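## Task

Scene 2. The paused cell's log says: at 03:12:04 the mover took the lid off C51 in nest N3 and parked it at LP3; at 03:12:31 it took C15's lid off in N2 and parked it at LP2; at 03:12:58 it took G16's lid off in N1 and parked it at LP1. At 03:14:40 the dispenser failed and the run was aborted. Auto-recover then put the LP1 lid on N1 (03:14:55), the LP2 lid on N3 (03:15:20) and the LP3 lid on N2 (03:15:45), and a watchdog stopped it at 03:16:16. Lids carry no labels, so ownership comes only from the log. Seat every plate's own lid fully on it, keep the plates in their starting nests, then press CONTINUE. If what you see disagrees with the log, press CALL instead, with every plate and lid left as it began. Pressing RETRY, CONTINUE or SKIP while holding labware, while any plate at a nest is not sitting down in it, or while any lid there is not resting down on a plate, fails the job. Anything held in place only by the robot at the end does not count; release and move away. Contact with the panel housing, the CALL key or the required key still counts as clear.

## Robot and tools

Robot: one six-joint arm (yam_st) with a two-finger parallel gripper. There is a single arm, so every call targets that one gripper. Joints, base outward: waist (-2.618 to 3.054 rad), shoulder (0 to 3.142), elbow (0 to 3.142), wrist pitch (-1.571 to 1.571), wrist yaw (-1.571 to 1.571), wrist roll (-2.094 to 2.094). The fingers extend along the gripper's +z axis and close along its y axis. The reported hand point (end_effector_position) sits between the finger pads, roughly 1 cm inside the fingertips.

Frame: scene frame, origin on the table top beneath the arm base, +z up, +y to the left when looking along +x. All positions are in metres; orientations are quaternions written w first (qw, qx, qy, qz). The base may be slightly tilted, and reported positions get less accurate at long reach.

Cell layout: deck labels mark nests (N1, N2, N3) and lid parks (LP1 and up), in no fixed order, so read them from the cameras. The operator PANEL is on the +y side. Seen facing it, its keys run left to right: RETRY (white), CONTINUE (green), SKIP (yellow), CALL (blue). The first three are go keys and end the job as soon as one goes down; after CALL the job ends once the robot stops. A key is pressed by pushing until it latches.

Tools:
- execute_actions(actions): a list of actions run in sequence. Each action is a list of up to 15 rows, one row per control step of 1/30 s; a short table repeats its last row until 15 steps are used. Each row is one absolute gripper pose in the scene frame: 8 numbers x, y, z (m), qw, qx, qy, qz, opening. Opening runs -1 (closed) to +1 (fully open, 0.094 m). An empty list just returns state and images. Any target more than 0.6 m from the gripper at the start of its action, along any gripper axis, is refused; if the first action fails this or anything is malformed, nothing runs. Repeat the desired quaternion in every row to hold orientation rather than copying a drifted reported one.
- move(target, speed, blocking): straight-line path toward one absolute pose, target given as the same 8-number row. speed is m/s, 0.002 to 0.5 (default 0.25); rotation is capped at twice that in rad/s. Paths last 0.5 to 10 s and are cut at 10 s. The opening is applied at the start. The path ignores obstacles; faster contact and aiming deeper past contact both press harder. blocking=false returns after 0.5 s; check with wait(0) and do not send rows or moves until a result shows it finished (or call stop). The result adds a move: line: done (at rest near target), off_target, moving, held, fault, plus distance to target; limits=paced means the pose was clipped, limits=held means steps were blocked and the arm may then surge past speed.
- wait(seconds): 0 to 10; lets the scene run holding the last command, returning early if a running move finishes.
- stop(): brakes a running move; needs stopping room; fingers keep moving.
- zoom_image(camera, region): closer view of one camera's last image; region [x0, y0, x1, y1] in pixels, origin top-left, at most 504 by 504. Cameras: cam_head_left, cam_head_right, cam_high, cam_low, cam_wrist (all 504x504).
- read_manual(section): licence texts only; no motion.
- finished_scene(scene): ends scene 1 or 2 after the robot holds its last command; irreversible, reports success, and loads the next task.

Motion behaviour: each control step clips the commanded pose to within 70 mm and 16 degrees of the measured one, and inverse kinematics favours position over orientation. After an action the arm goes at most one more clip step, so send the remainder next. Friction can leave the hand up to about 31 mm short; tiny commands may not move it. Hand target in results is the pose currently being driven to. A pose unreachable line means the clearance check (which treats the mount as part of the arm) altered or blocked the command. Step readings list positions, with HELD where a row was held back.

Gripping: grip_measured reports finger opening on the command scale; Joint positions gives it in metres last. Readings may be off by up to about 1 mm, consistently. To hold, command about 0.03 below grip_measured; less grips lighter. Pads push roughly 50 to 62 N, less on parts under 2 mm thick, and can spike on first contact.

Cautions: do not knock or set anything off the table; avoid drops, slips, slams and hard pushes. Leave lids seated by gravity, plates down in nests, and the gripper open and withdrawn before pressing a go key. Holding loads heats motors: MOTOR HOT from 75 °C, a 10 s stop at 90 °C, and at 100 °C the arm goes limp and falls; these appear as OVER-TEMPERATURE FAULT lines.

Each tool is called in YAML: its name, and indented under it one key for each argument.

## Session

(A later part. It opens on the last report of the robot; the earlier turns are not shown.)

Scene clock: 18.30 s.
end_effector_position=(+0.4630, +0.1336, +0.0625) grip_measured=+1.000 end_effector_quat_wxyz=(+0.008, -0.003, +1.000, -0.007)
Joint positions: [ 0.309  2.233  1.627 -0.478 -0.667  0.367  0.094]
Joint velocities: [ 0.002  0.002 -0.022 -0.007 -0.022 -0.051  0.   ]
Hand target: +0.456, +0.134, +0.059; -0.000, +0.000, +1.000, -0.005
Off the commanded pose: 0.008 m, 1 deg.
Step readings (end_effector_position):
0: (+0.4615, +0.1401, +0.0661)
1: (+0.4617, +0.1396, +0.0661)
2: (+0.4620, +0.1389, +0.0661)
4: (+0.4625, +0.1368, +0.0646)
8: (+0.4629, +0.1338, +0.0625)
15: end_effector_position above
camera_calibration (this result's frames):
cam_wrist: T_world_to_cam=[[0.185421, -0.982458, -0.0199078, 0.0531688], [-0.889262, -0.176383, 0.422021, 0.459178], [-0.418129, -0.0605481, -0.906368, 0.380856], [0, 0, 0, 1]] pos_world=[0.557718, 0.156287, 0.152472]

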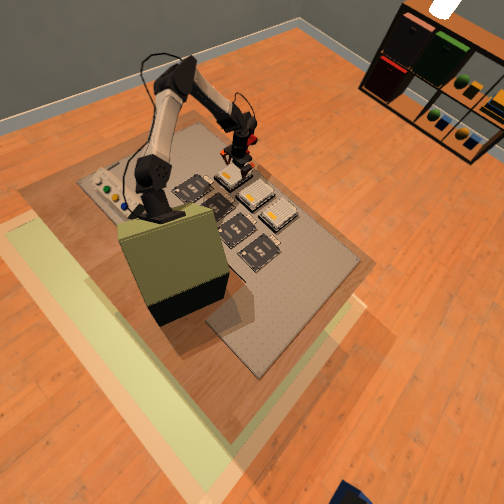

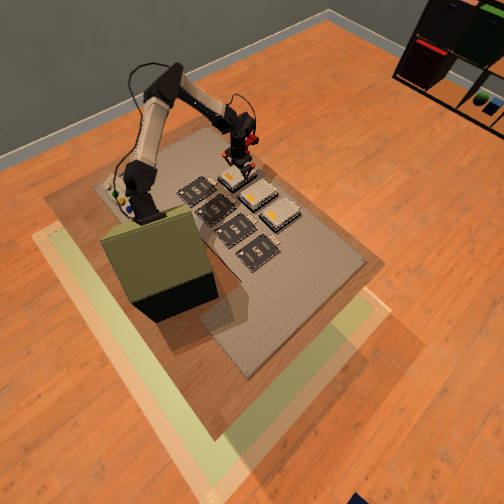

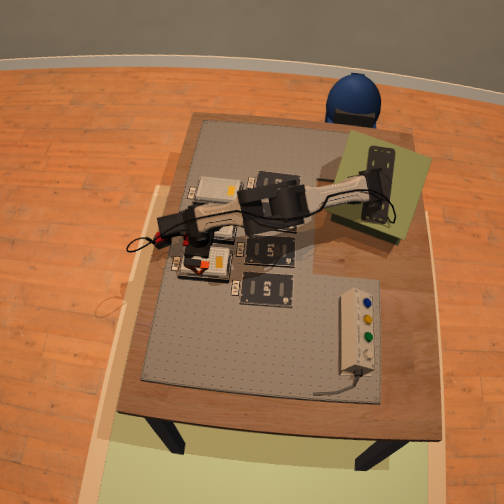

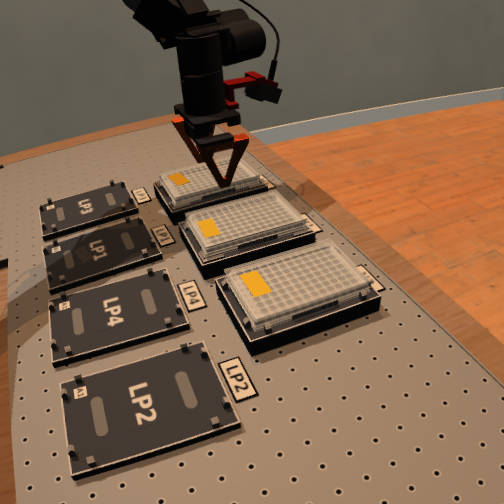

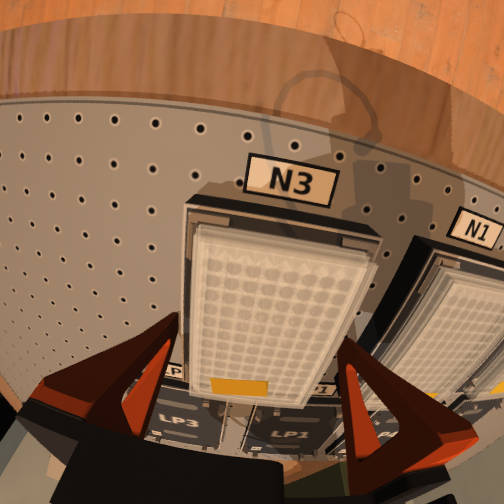

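execute_actions:
  actions:
    - [[0.460,0.134,0.060,-0.005,0,1,-0.005,1],[0.460,0.134,0.060,-0.008,0,1,-0.005,0.95],[0.460,0.134,0.060,-0.008,0,1,-0.003,0.92],[0.460,0.134,0.060,-0.008,0,1,0,0.89],[0.460,0.134,0.060,-0.008,0,1,0,0.86],[0.460,0.134,0.060,-0.008,0,1,0,0.84],[0.460,0.134,0.060,-0.008,0,1,0,0.82],[0.460,0.134,0.060,-0.008,0,1,0,0.80],[0.460,0.134,0.060,-0.008,0,1,0,0.79],[0.460,0.134,0.060,-0.008,0,1,0,0.78],[0.460,0.134,0.060,-0.008,0,1,0,0.77],[0.460,0.134,0.060,-0.008,0,1,0,0.76],[0.460,0.134,0.060,-0.008,0,1,0,0.75]]

Scene clock: 20.40 s.
end_effector_position=(+0.4583, +0.1335, +0.0624) grip_measured=+0.769 end_effector_quat_wxyz=(-0.001, -0.002, +1.000, -0.005)
Joint positions: [ 0.309  2.233  1.627 -0.499 -0.677  0.356  0.083]
Joint velocities: [ 0.002 -0.007  0.007 -0.007  0.022 -0.037 -0.   ]
Hand target: +0.460, +0.134, +0.060; -0.007, -0.000, +1.000, +0.000
Off the commanded pose: 0.003 m, 1 deg.
Step readings (end_effector_position):
0: (+0.4630, +0.1336, +0.0625)
1: (+0.4627, +0.1336, +0.0625)
2: (+0.4618, +0.1334, +0.0625)
4: (+0.4600, +0.1334, +0.0624)
8: (+0.4587, +0.1336, +0.0624)
15: end_effector_position above
camera_calibration (this result's frames):
cam_wrist: T_world_to_cam=[[0.182455, -0.982871, -0.0259673, 0.0557273], [-0.881728, -0.175251, 0.438, 0.450439], [-0.435048, -0.0570192, -0.8986, 0.385675], [0, 0, 0, 1]] pos_world=[0.554784, 0.155704, 0.150722]

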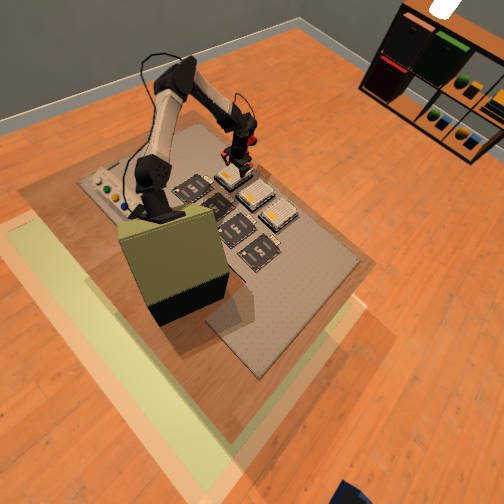

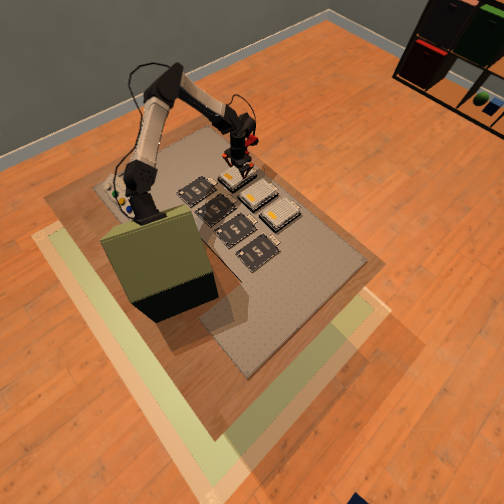

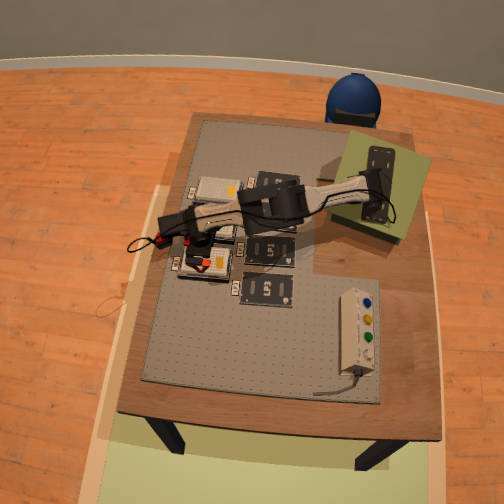

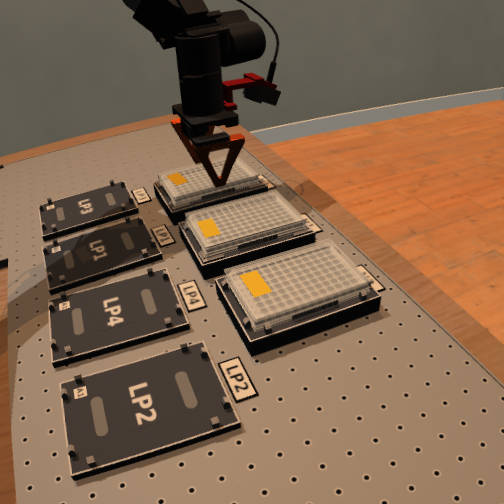

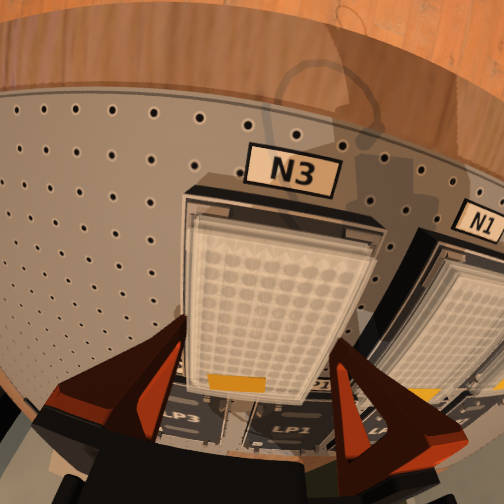

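execute_actions:
  actions:
    - [[0.459,0.134,0.066,0,0,1,0,0.74],[0.459,0.136,0.072,0,0,1,0,0.74],[0.459,0.137,0.078,0,0,1,0,0.74],[0.459,0.137,0.084,0,0,1,0,0.74],[0.459,0.137,0.090,0,0,1,0,0.74],[0.459,0.136,0.096,0,0,1,0,0.74],[0.459,0.135,0.102,0,0,1,0,0.74],[0.459,0.134,0.108,0,0,1,0,0.74],[0.459,0.134,0.114,0,0,1,0,0.74],[0.459,0.134,0.118,0,0,1,0,0.74]]

Scene clock: 21.47 s.
end_effector_position=(+0.4686, +0.1346, +0.1168) grip_measured=+0.769 end_effector_quat_wxyz=(+0.018, -0.005, +1.000, -0.001)
Joint positions: [ 0.228  2.135  1.627 -0.608 -0.708  0.287  0.083]
Joint velocities: [-0.027 -0.007  0.002 -0.183 -0.066 -0.168 -0.001]
Hand target: +0.459, +0.134, +0.118; +0.001, +0.000, +1.000, +0.000
Off the commanded pose: 0.010 m, 2 deg.
Step readings (end_effector_position):
0: (+0.4582, +0.1335, +0.0624)
1: (+0.4582, +0.1335, +0.0624)
2: (+0.4582, +0.1335, +0.0624)
4: (+0.4585, +0.1338, +0.0644)
8: (+0.4607, +0.1354, +0.0820)
15: end_effector_position above
camera_calibration (this result's frames):
cam_wrist: T_world_to_cam=[[0.190016, -0.981417, -0.0267445, 0.0526779], [-0.896446, -0.184544, 0.402899, 0.448121], [-0.400348, -0.0525824, -0.914853, 0.4241], [0, 0, 0, 1]] pos_world=[0.561494, 0.156697, 0.208851]

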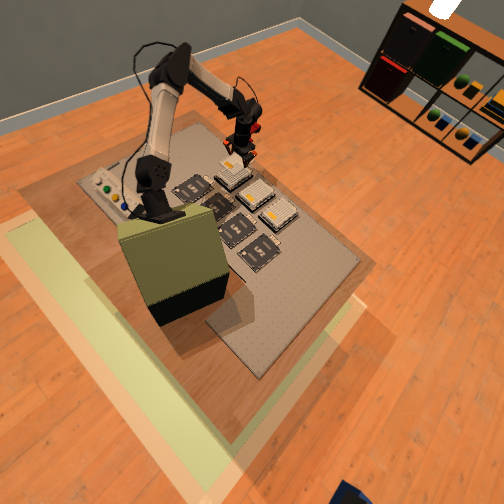

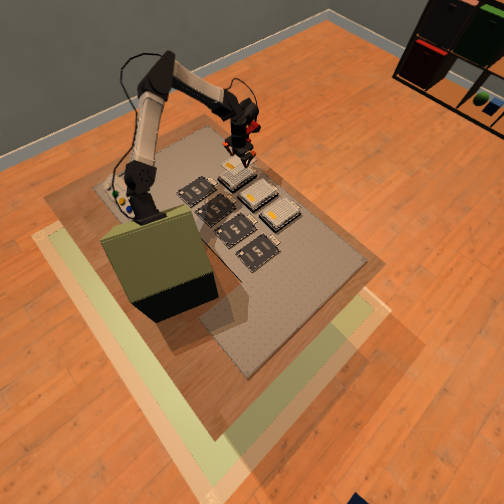

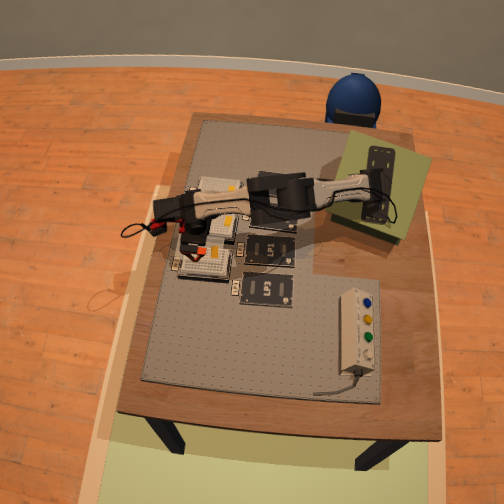

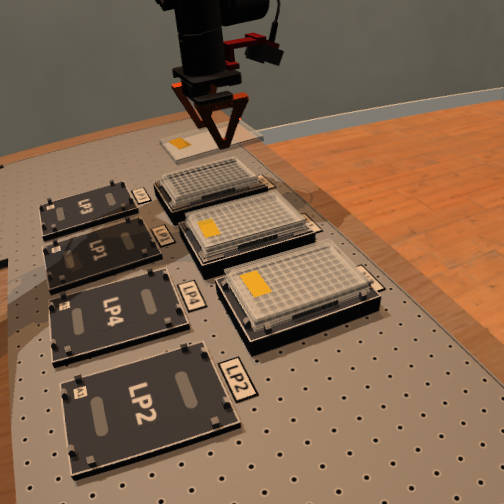

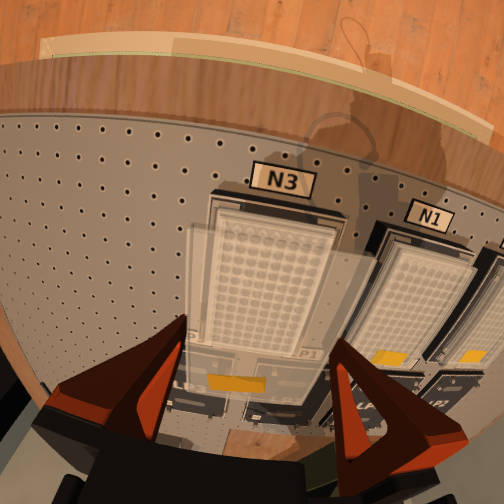

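move:
  target: [0.272,-0.0695,0.10,0,0,1,0,0.74]
  speed: 0.25

Scene clock: 23.63 s.
end_effector_position=(+0.2786, -0.0678, +0.1001) grip_measured=+0.769 end_effector_quat_wxyz=(-0.001, -0.004, +1.000, -0.003)
Joint positions: [-0.125  2.25   0.826 -0.071 -0.801 -0.217  0.083]
Joint velocities: [-0.007 -0.007 -0.007  0.007  0.022  0.037 -0.001]
Hand target: +0.272, -0.070, +0.099; -0.001, +0.000, +1.000, +0.001
Off the commanded pose: 0.007 m, 1 deg.
move: done
camera_calibration (this result's frames):
cam_wrist: T_world_to_cam=[[0.1866, -0.981962, -0.0305194, -0.109046], [-0.881021, -0.181003, 0.437081, 0.239626], [-0.434721, -0.0546711, -0.898904, 0.329961], [0, 0, 0, 1]] pos_world=[0.374905, -0.0456663, 0.18854]

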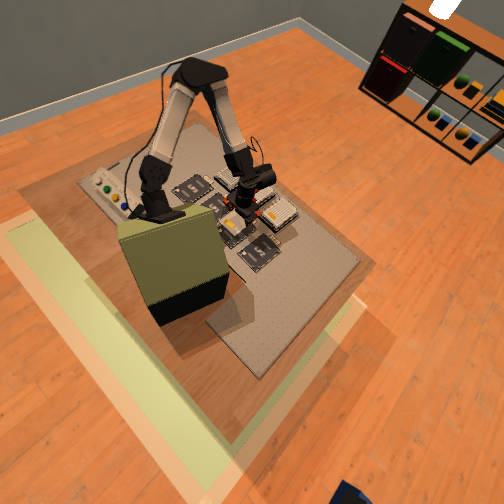

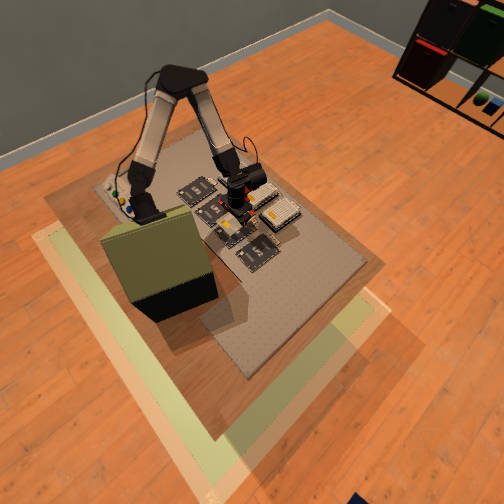

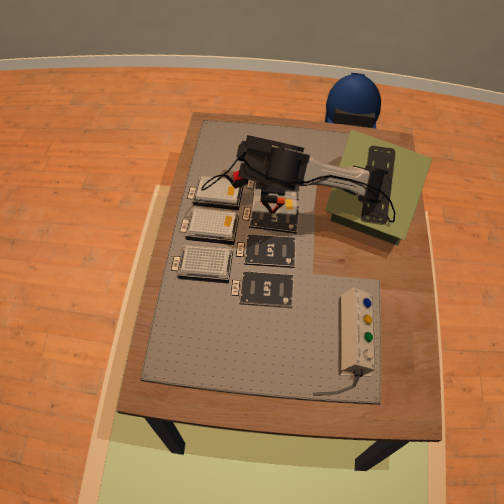

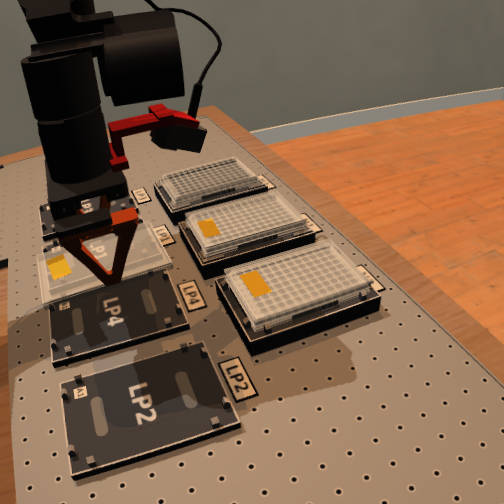

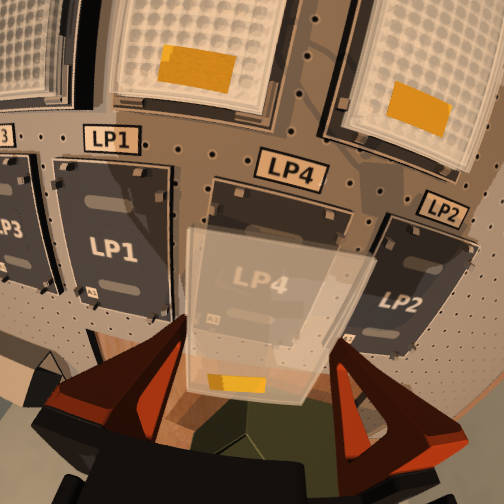

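execute_actions:
  actions:
    - [[0.268,-0.071,0.094,0,0,1,0,0.74],[0.264,-0.071,0.088,0,0,1,0,0.74],[0.262,-0.071,0.082,0,0,1,0,0.74],[0.264,-0.071,0.076,0,0,1,0,0.74],[0.268,-0.071,0.071,0,0,1,0,0.74],[0.271,-0.071,0.067,0,0,1,0,0.74],[0.272,-0.071,0.064,0,0,1,0,0.74],[0.272,-0.071,0.062,0,0,1,0,0.74]]

Scene clock: 24.93 s.
end_effector_position=(+0.2687, -0.0695, +0.0651) grip_measured=+0.769 end_effector_quat_wxyz=(-0.007, +0.002, +1.000, +0.003)
Joint positions: [-0.048  2.358  0.811  0.11  -0.803 -0.11   0.083]
Joint velocities: [ 0.007 -0.002  0.002  0.168 -0.037  0.11  -0.   ]
Hand target: +0.272, -0.071, +0.062; -0.000, +0.000, +1.000, +0.000
Off the commanded pose: 0.005 m, 1 deg.
Step readings (end_effector_position):
0: (+0.2788, -0.0677, +0.1001)
1: (+0.2793, -0.0679, +0.1001)
2: (+0.2798, -0.0685, +0.0996)
4: (+0.2786, -0.0703, +0.0956)
8: (+0.2685, -0.0702, +0.0753)
15: end_effector_position above
camera_calibration (this result's frames):
cam_wrist: T_world_to_cam=[[0.174915, -0.983604, -0.0439116, -0.106033], [-0.877503, -0.175964, 0.446122, 0.244804], [-0.446534, -0.039501, -0.893894, 0.298007], [0, 0, 0, 1]] pos_world=[0.366433, -0.049446, 0.152519]

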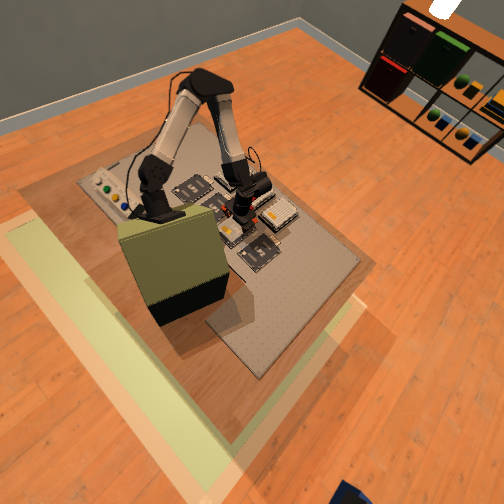

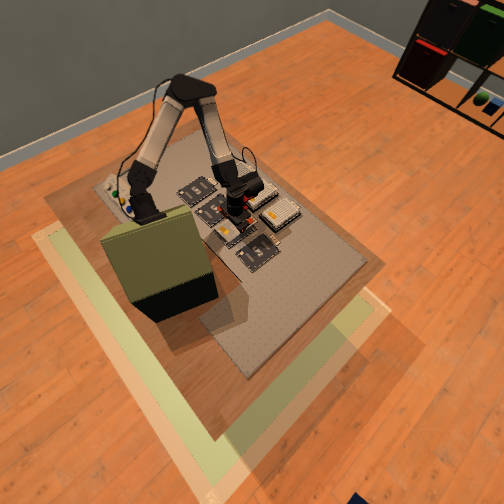

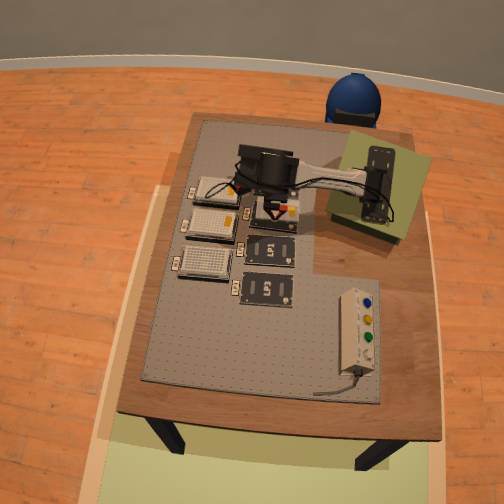

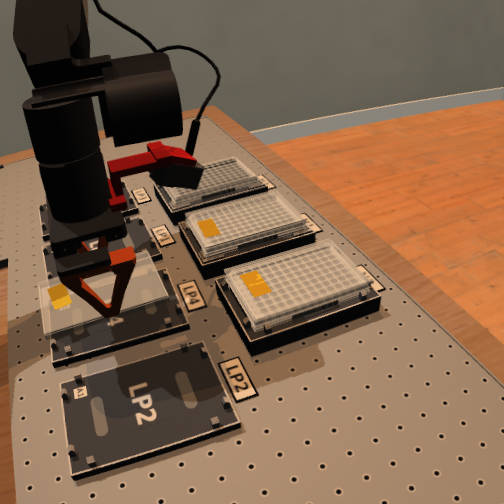

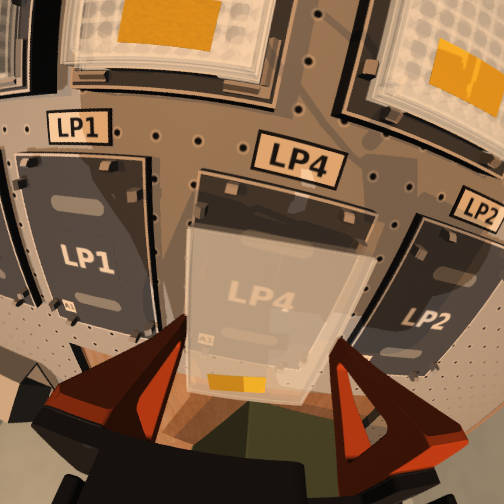

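zoom_image:
  camera: "cam_wrist"
  region: [170, 150, 400, 410]

zoom_image:
  camera: "cam_low"
  region: [30, 240, 210, 380]

Region (170, 150, 400, 410) of cam_wrist's 504x504 image, scaled by 1.938, with more detail than that image has; it fills the left 446 columns of this view, and the rest is white.

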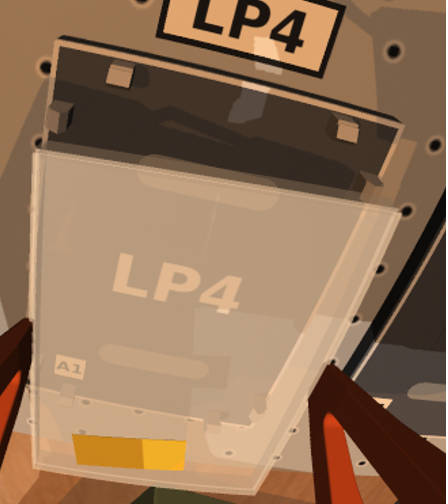

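Region (30, 240, 210, 380) of cam_low's 504x504 image, scaled by 2.800, with more detail than that image has.

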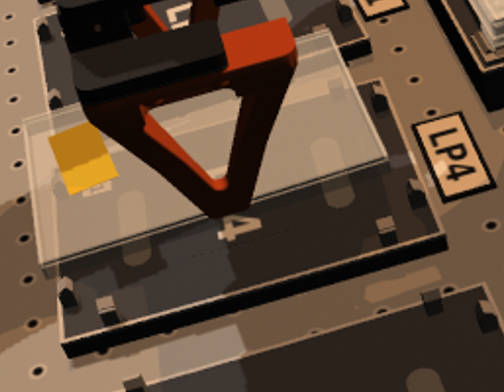

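execute_actions:
  actions:
    - [[0.274,-0.071,0.058,0.004,0,1,0,0.74],[0.276,-0.071,0.054,0.005,0,1,0,0.74],[0.277,-0.071,0.051,0.006,0,1,0,0.74],[0.277,-0.071,0.049,0.006,0,1,0,0.74],[0.276,-0.071,0.048,0.006,0,1,0,0.74],[0.274,-0.071,0.048,0.006,0,1,0,0.74]]

Scene clock: 27.00 s.
end_effector_position=(+0.2751, -0.0695, +0.0527) grip_measured=+0.769 end_effector_quat_wxyz=(+0.007, +0.002, +1.000, +0.003)
Joint positions: [-0.017  2.394  0.811  0.219 -0.8   -0.037  0.083]
Joint velocities: [-0.012 -0.002 -0.002  0.095 -0.051  0.022  0.   ]
Hand target: +0.274, -0.071, +0.048; +0.006, +0.000, +1.000, -0.000
Off the commanded pose: 0.005 m, 0 deg.
Step readings (end_effector_position):
0: (+0.2731, -0.0700, +0.0651)
1: (+0.2737, -0.0700, +0.0651)
2: (+0.2744, -0.0702, +0.0645)
4: (+0.2750, -0.0699, +0.0612)
8: (+0.2716, -0.0690, +0.0534)
15: end_effector_position above
camera_calibration (this result's frames):
cam_wrist: T_world_to_cam=[[0.176674, -0.983479, -0.0394317, -0.108438], [-0.889602, -0.176696, 0.421173, 0.260526], [-0.421182, -0.0393319, -0.906123, 0.283403], [0, 0, 0, 1]] pos_world=[0.370287, -0.0494656, 0.142796]

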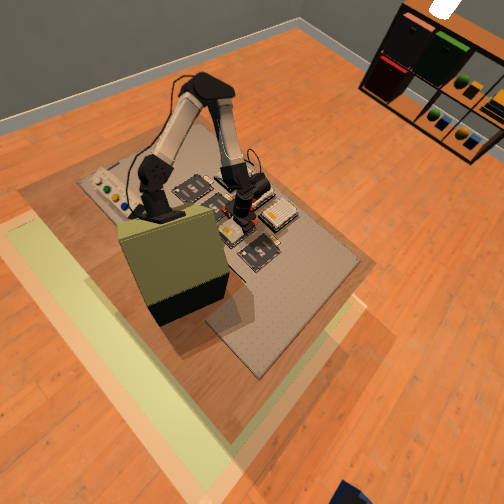

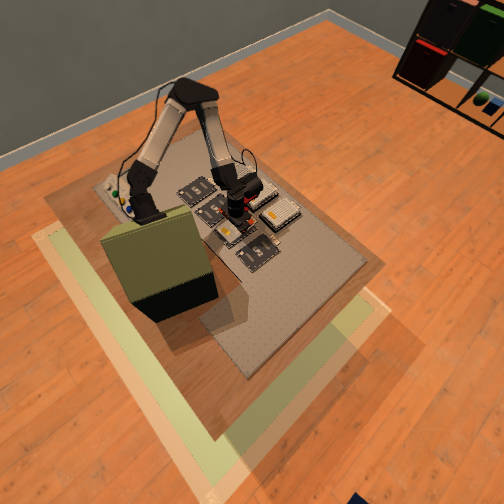

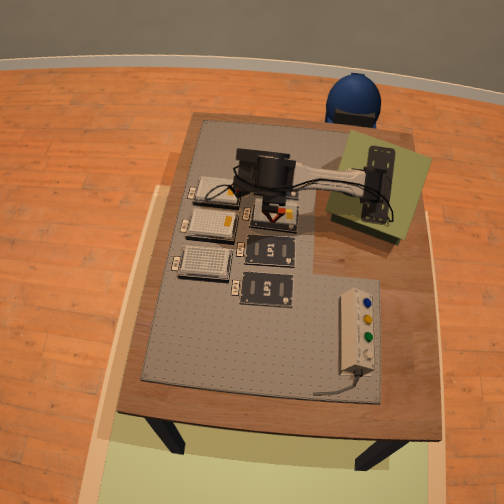

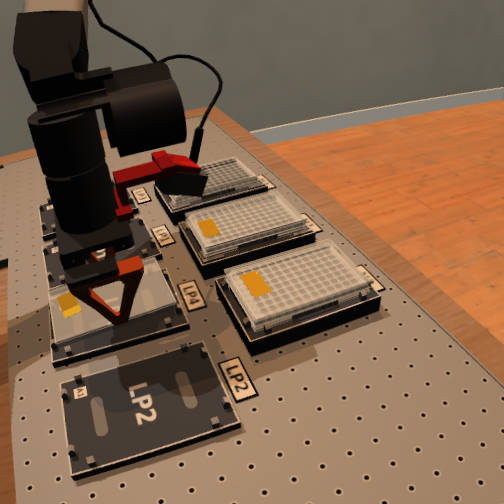

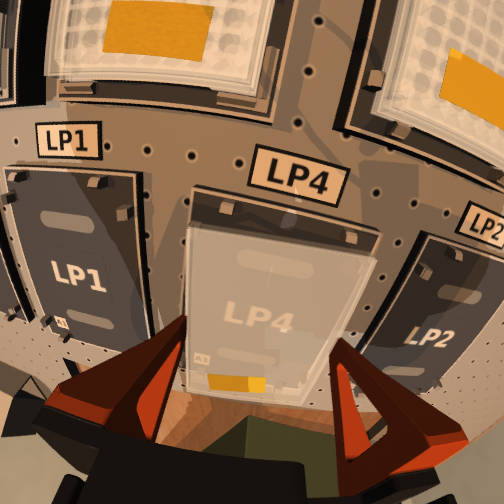

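execute_actions:
  actions:
    - [[0.273,-0.071,0.047,0.002,0,1,0,0.74],[0.272,-0.071,0.044,0.0,0,1,0,0.74],[0.272,-0.071,0.041,0.0,0,1,0,0.74],[0.272,-0.071,0.039,0.0,0,1,0,0.74],[0.272,-0.071,0.037,0.0,0,1,0,0.74],[0.272,-0.071,0.036,0.0,0,1,0,0.74]]

Scene clock: 27.83 s.
end_effector_position=(+0.2684, -0.0713, +0.0425) grip_measured=+0.769 end_effector_quat_wxyz=(-0.001, +0.004, +1.000, -0.001)
Joint positions: [ 0.007  2.427  0.811  0.253 -0.787 -0.015  0.083]
Joint velocities: [-0.022 -0.012 -0.007 -0.066 -0.037  0.037 -0.001]
Hand target: +0.272, -0.071, +0.036; -0.000, -0.000, +1.000, +0.000
Off the commanded pose: 0.007 m, 1 deg.
Step readings (end_effector_position):
0: (+0.2764, -0.0696, +0.0527)
1: (+0.2764, -0.0696, +0.0527)
2: (+0.2763, -0.0696, +0.0525)
4: (+0.2750, -0.0696, +0.0504)
8: (+0.2689, -0.0710, +0.0433)
15: end_effector_position above
camera_calibration (this result's frames):
cam_wrist: T_world_to_cam=[[0.171052, -0.984642, -0.0349416, -0.108111], [-0.883406, -0.168976, 0.437082, 0.256791], [-0.436274, -0.0438962, -0.898743, 0.274688], [0, 0, 0, 1]] pos_world=[0.365183, -0.051001, 0.130858]

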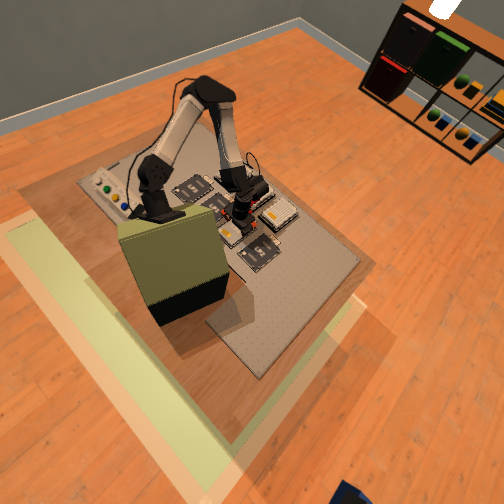

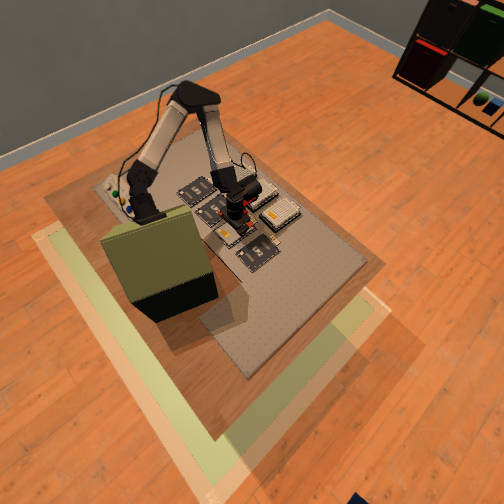

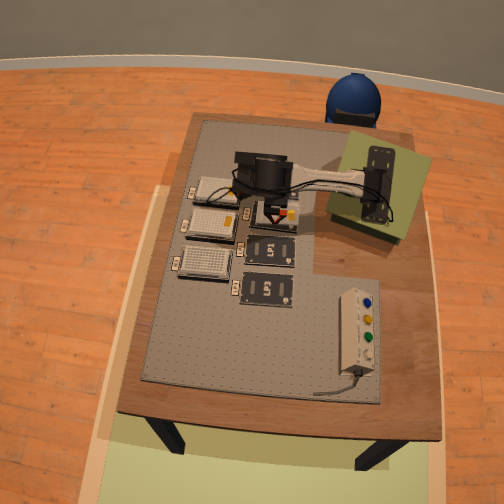

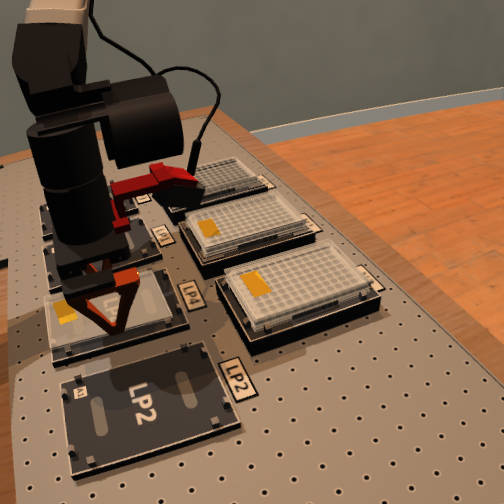

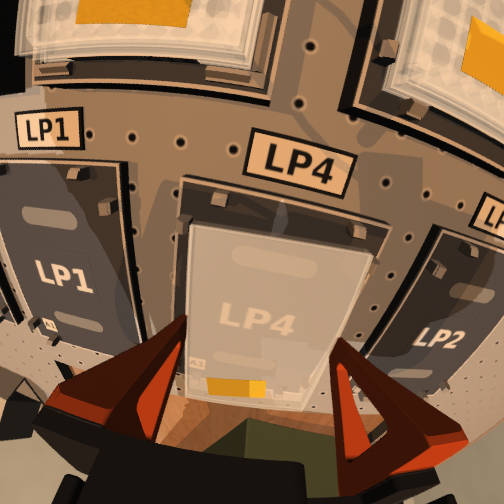

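zoom_image:
  camera: "cam_low"
  region: [30, 260, 210, 380]

Region (30, 260, 210, 380) of cam_low's 504x504 image, scaled by 2.800, with more detail than that image has.

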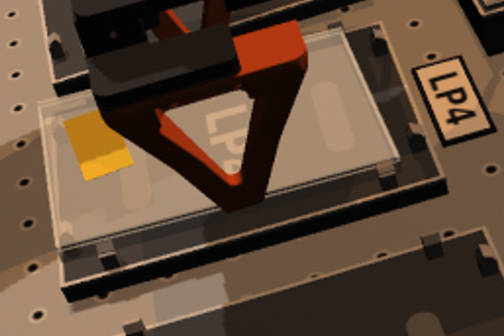

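execute_actions:
  actions:
    - [[0.272,-0.071,0.043,0.004,0,1,0,0.74],[0.272,-0.071,0.043,0.008,0,1,0,0.74],[0.272,-0.071,0.042,0.010,0,1,0,0.74],[0.272,-0.071,0.040,0.010,0,1,0,0.74],[0.272,-0.070,0.036,0.010,0,1,0,0.74],[0.272,-0.068,0.032,0.010,0,1,0,0.74],[0.272,-0.066,0.030,0.010,0,1,0,0.74],[0.272,-0.066,0.030,0.010,0,1,0,0.74],[0.272,-0.070,0.038,0.010,0,1,0,0.74]]

Scene clock: 30.30 s.
end_effector_position=(+0.2733, -0.0711, +0.0412) grip_measured=+0.769 end_effector_quat_wxyz=(+0.007, +0.003, +1.000, -0.004)
Joint positions: [ 0.014  2.427  0.811  0.282 -0.779  0.008  0.083]
Joint velocities: [-0.012 -0.002 -0.007 -0.007 -0.022 -0.007  0.   ]
Hand target: +0.272, -0.070, +0.038; +0.010, -0.000, +1.000, +0.000
Off the commanded pose: 0.004 m, 1 deg.
Step readings (end_effector_position):
0: (+0.2684, -0.0713, +0.0425)
1: (+0.2684, -0.0713, +0.0425)
2: (+0.2685, -0.0713, +0.0425)
4: (+0.2695, -0.0713, +0.0425)
8: (+0.2731, -0.0709, +0.0409)
15: end_effector_position above
camera_calibration (this result's frames):
cam_wrist: T_world_to_cam=[[0.173597, -0.984476, -0.0258916, -0.109874], [-0.889945, -0.168078, 0.423967, 0.264117], [-0.421737, -0.0505574, -0.905307, 0.271518], [0, 0, 0, 1]] pos_world=[0.368633, -0.050049, 0.130986]

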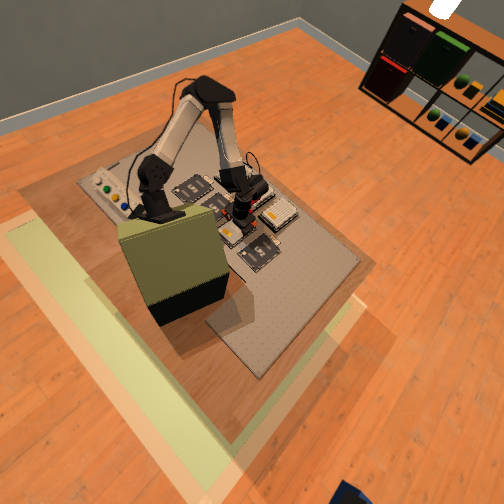

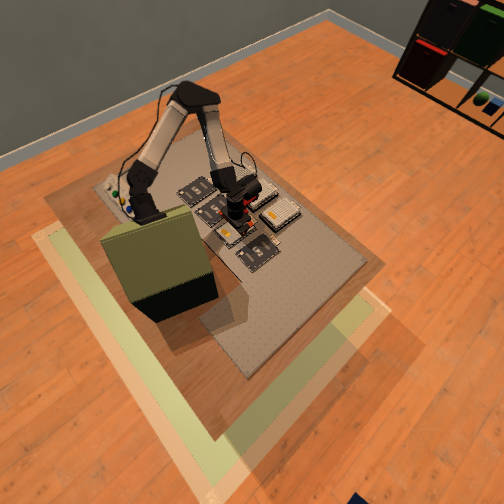

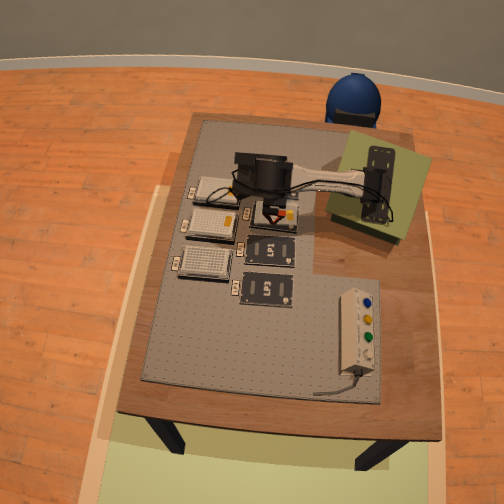

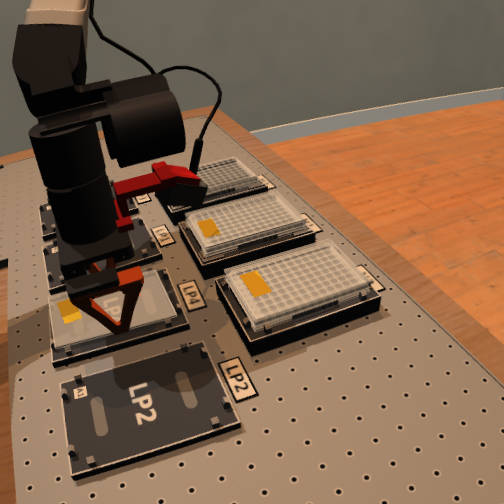

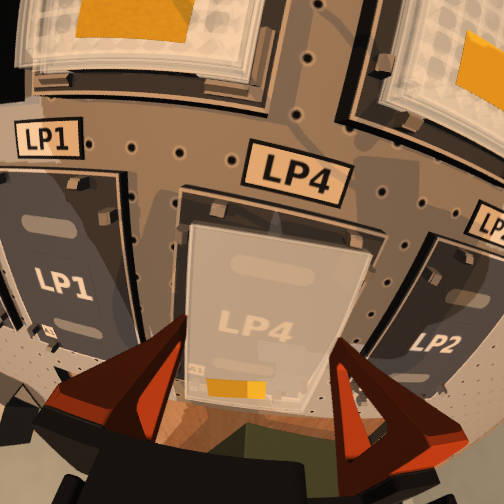

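execute_actions:
  actions:
    - [[0.272,-0.070,0.040,0.008,0,1,0,0.78],[0.272,-0.070,0.040,0.008,0,1,0,0.82],[0.272,-0.070,0.040,0.008,0,1,0,0.88],[0.272,-0.070,0.040,0.008,0,1,0,0.95],[0.272,-0.070,0.040,0.008,0,1,0,1],[0.272,-0.070,0.040,0.004,0,1,0,1],[0.272,-0.070,0.046,0,0,1,0,1],[0.272,-0.070,0.053,0,0,1,0,1],[0.272,-0.070,0.060,0,0,1,0,1],[0.272,-0.070,0.068,0,0,1,0,1],[0.272,-0.070,0.076,0,0,1,0,1],[0.272,-0.070,0.084,0,0,1,0,1],[0.272,-0.070,0.092,0,0,1,0,1],[0.272,-0.070,0.100,0,0,1,0,1],[0.272,-0.070,0.105,0,0,1,0,1]]

Scene clock: 31.20 s.
end_effector_position=(+0.2919, -0.0741, +0.0852) grip_measured=+1.000 end_effector_quat_wxyz=(+0.032, -0.008, +0.999, -0.009)
Joint positions: [-0.096  2.301  0.811  0.12  -0.796 -0.114  0.094]
Joint velocities: [-0.598 -0.701 -0.002 -0.725 -0.007 -0.579  0.   ]
Hand target: +0.273, -0.069, +0.101; +0.011, +0.002, +1.000, -0.000
Off the commanded pose: 0.028 m, 4 deg.
Step readings (end_effector_position):
0: (+0.2733, -0.0711, +0.0412)
1: (+0.2730, -0.0711, +0.0412)
2: (+0.2731, -0.0712, +0.0413)
4: (+0.2732, -0.0711, +0.0413)
8: (+0.2720, -0.0709, +0.0420)
15: end_effector_position above
camera_calibration (this result's frames):
cam_wrist: T_world_to_cam=[[0.195966, -0.980592, -0.00600943, -0.12284], [-0.906415, -0.183474, 0.380458, 0.268869], [-0.374177, -0.0691098, -0.924779, 0.305456], [0, 0, 0, 1]] pos_world=[0.382074, -0.0500153, 0.179448]

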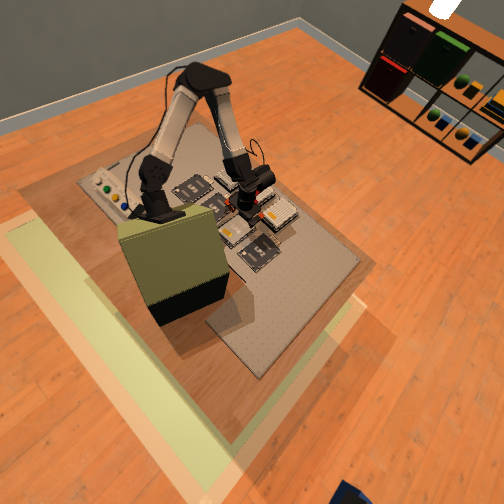

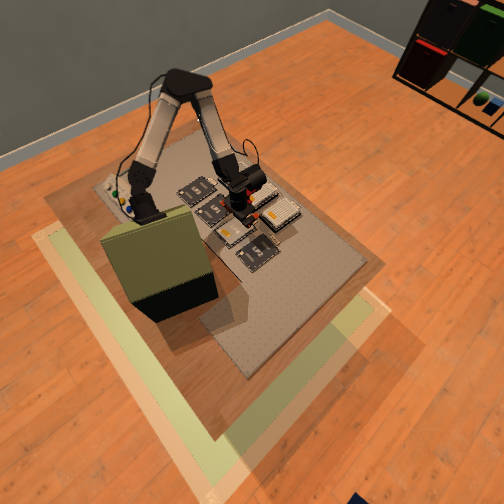

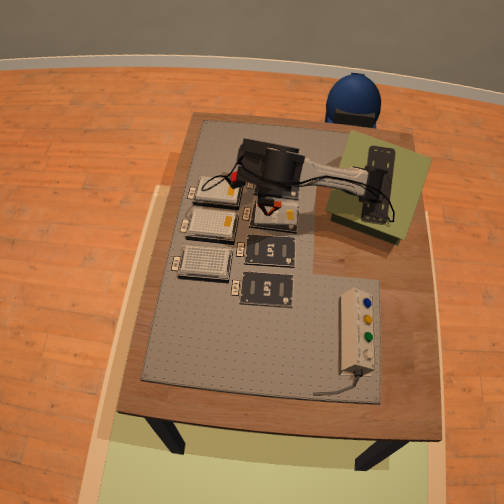

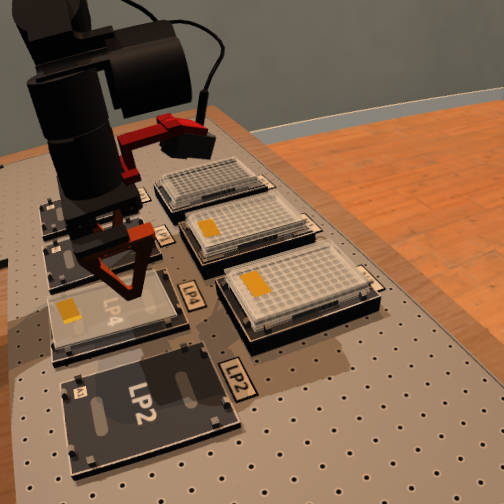

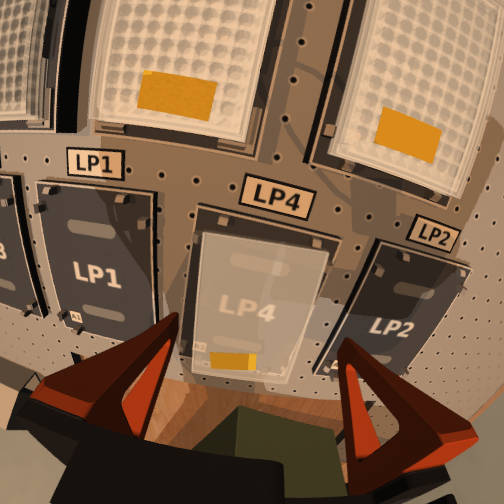

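move:
  target: [0.462,-0.143,0.105,0,0,1,0,1]
  speed: 0.3

Scene clock: 33.00 s.
end_effector_position=(+0.4598, -0.1379, +0.1040) grip_measured=+1.000 end_effector_quat_wxyz=(-0.001, -0.004, +1.000, -0.003)
Joint positions: [-0.176  2.752  1.954 -0.749 -0.805 -0.291  0.094]
Joint velocities: [ 0.002 -0.007 -0.002 -0.022 -0.051  0.007  0.   ]
Hand target: +0.460, -0.143, +0.106; +0.000, +0.000, +1.000, +0.000
Off the commanded pose: 0.006 m, 1 deg.
move: done
camera_calibration (this result's frames):
cam_wrist: T_world_to_cam=[[0.188085, -0.981658, -0.0311552, -0.212192], [-0.881029, -0.182654, 0.436378, 0.384819], [-0.434065, -0.0546277, -0.899224, 0.408143], [0, 0, 0, 1]] pos_world=[0.556107, -0.115716, 0.192475]

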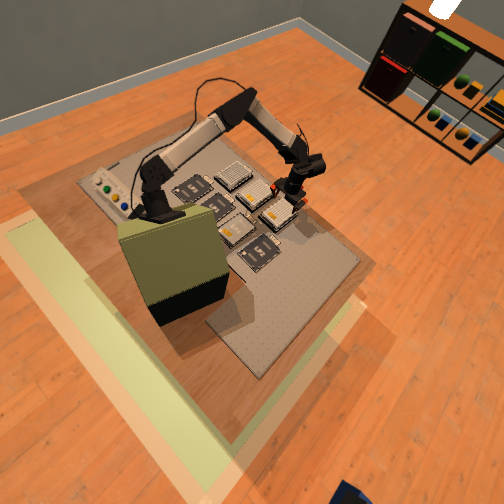

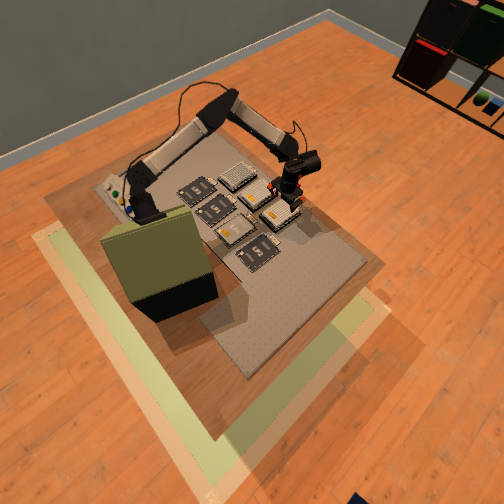

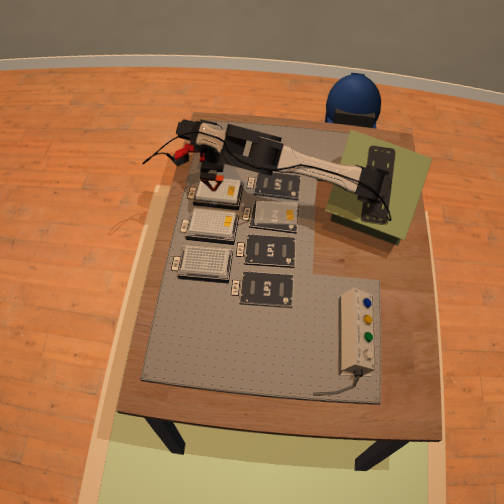

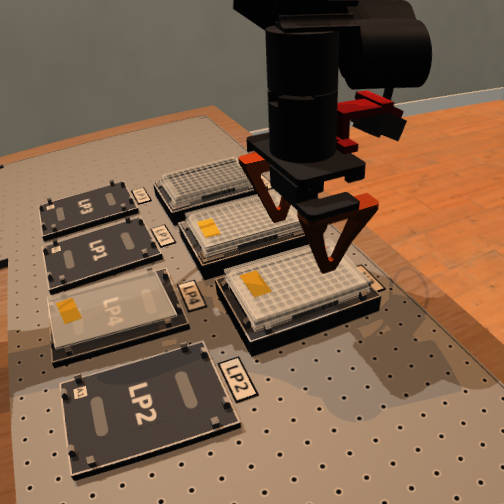

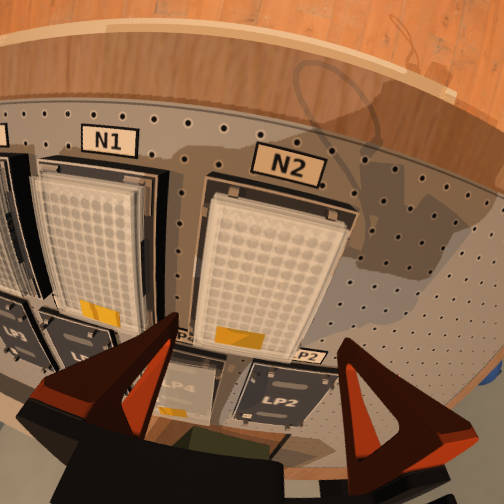

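zoom_image:
  camera: "cam_wrist"
  region: [160, 150, 400, 390]

Region (160, 150, 400, 390) of cam_wrist's 504x504 image, scaled by 2.100, with more detail than that image has.

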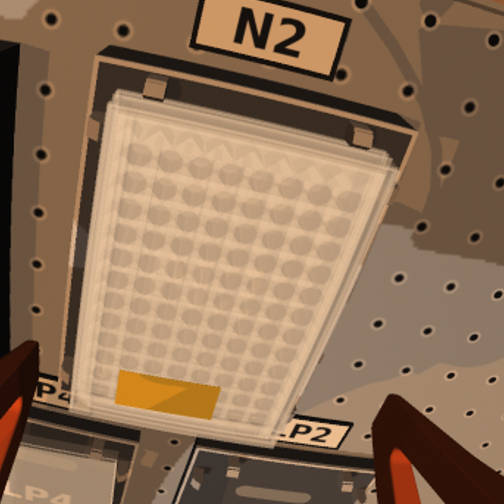

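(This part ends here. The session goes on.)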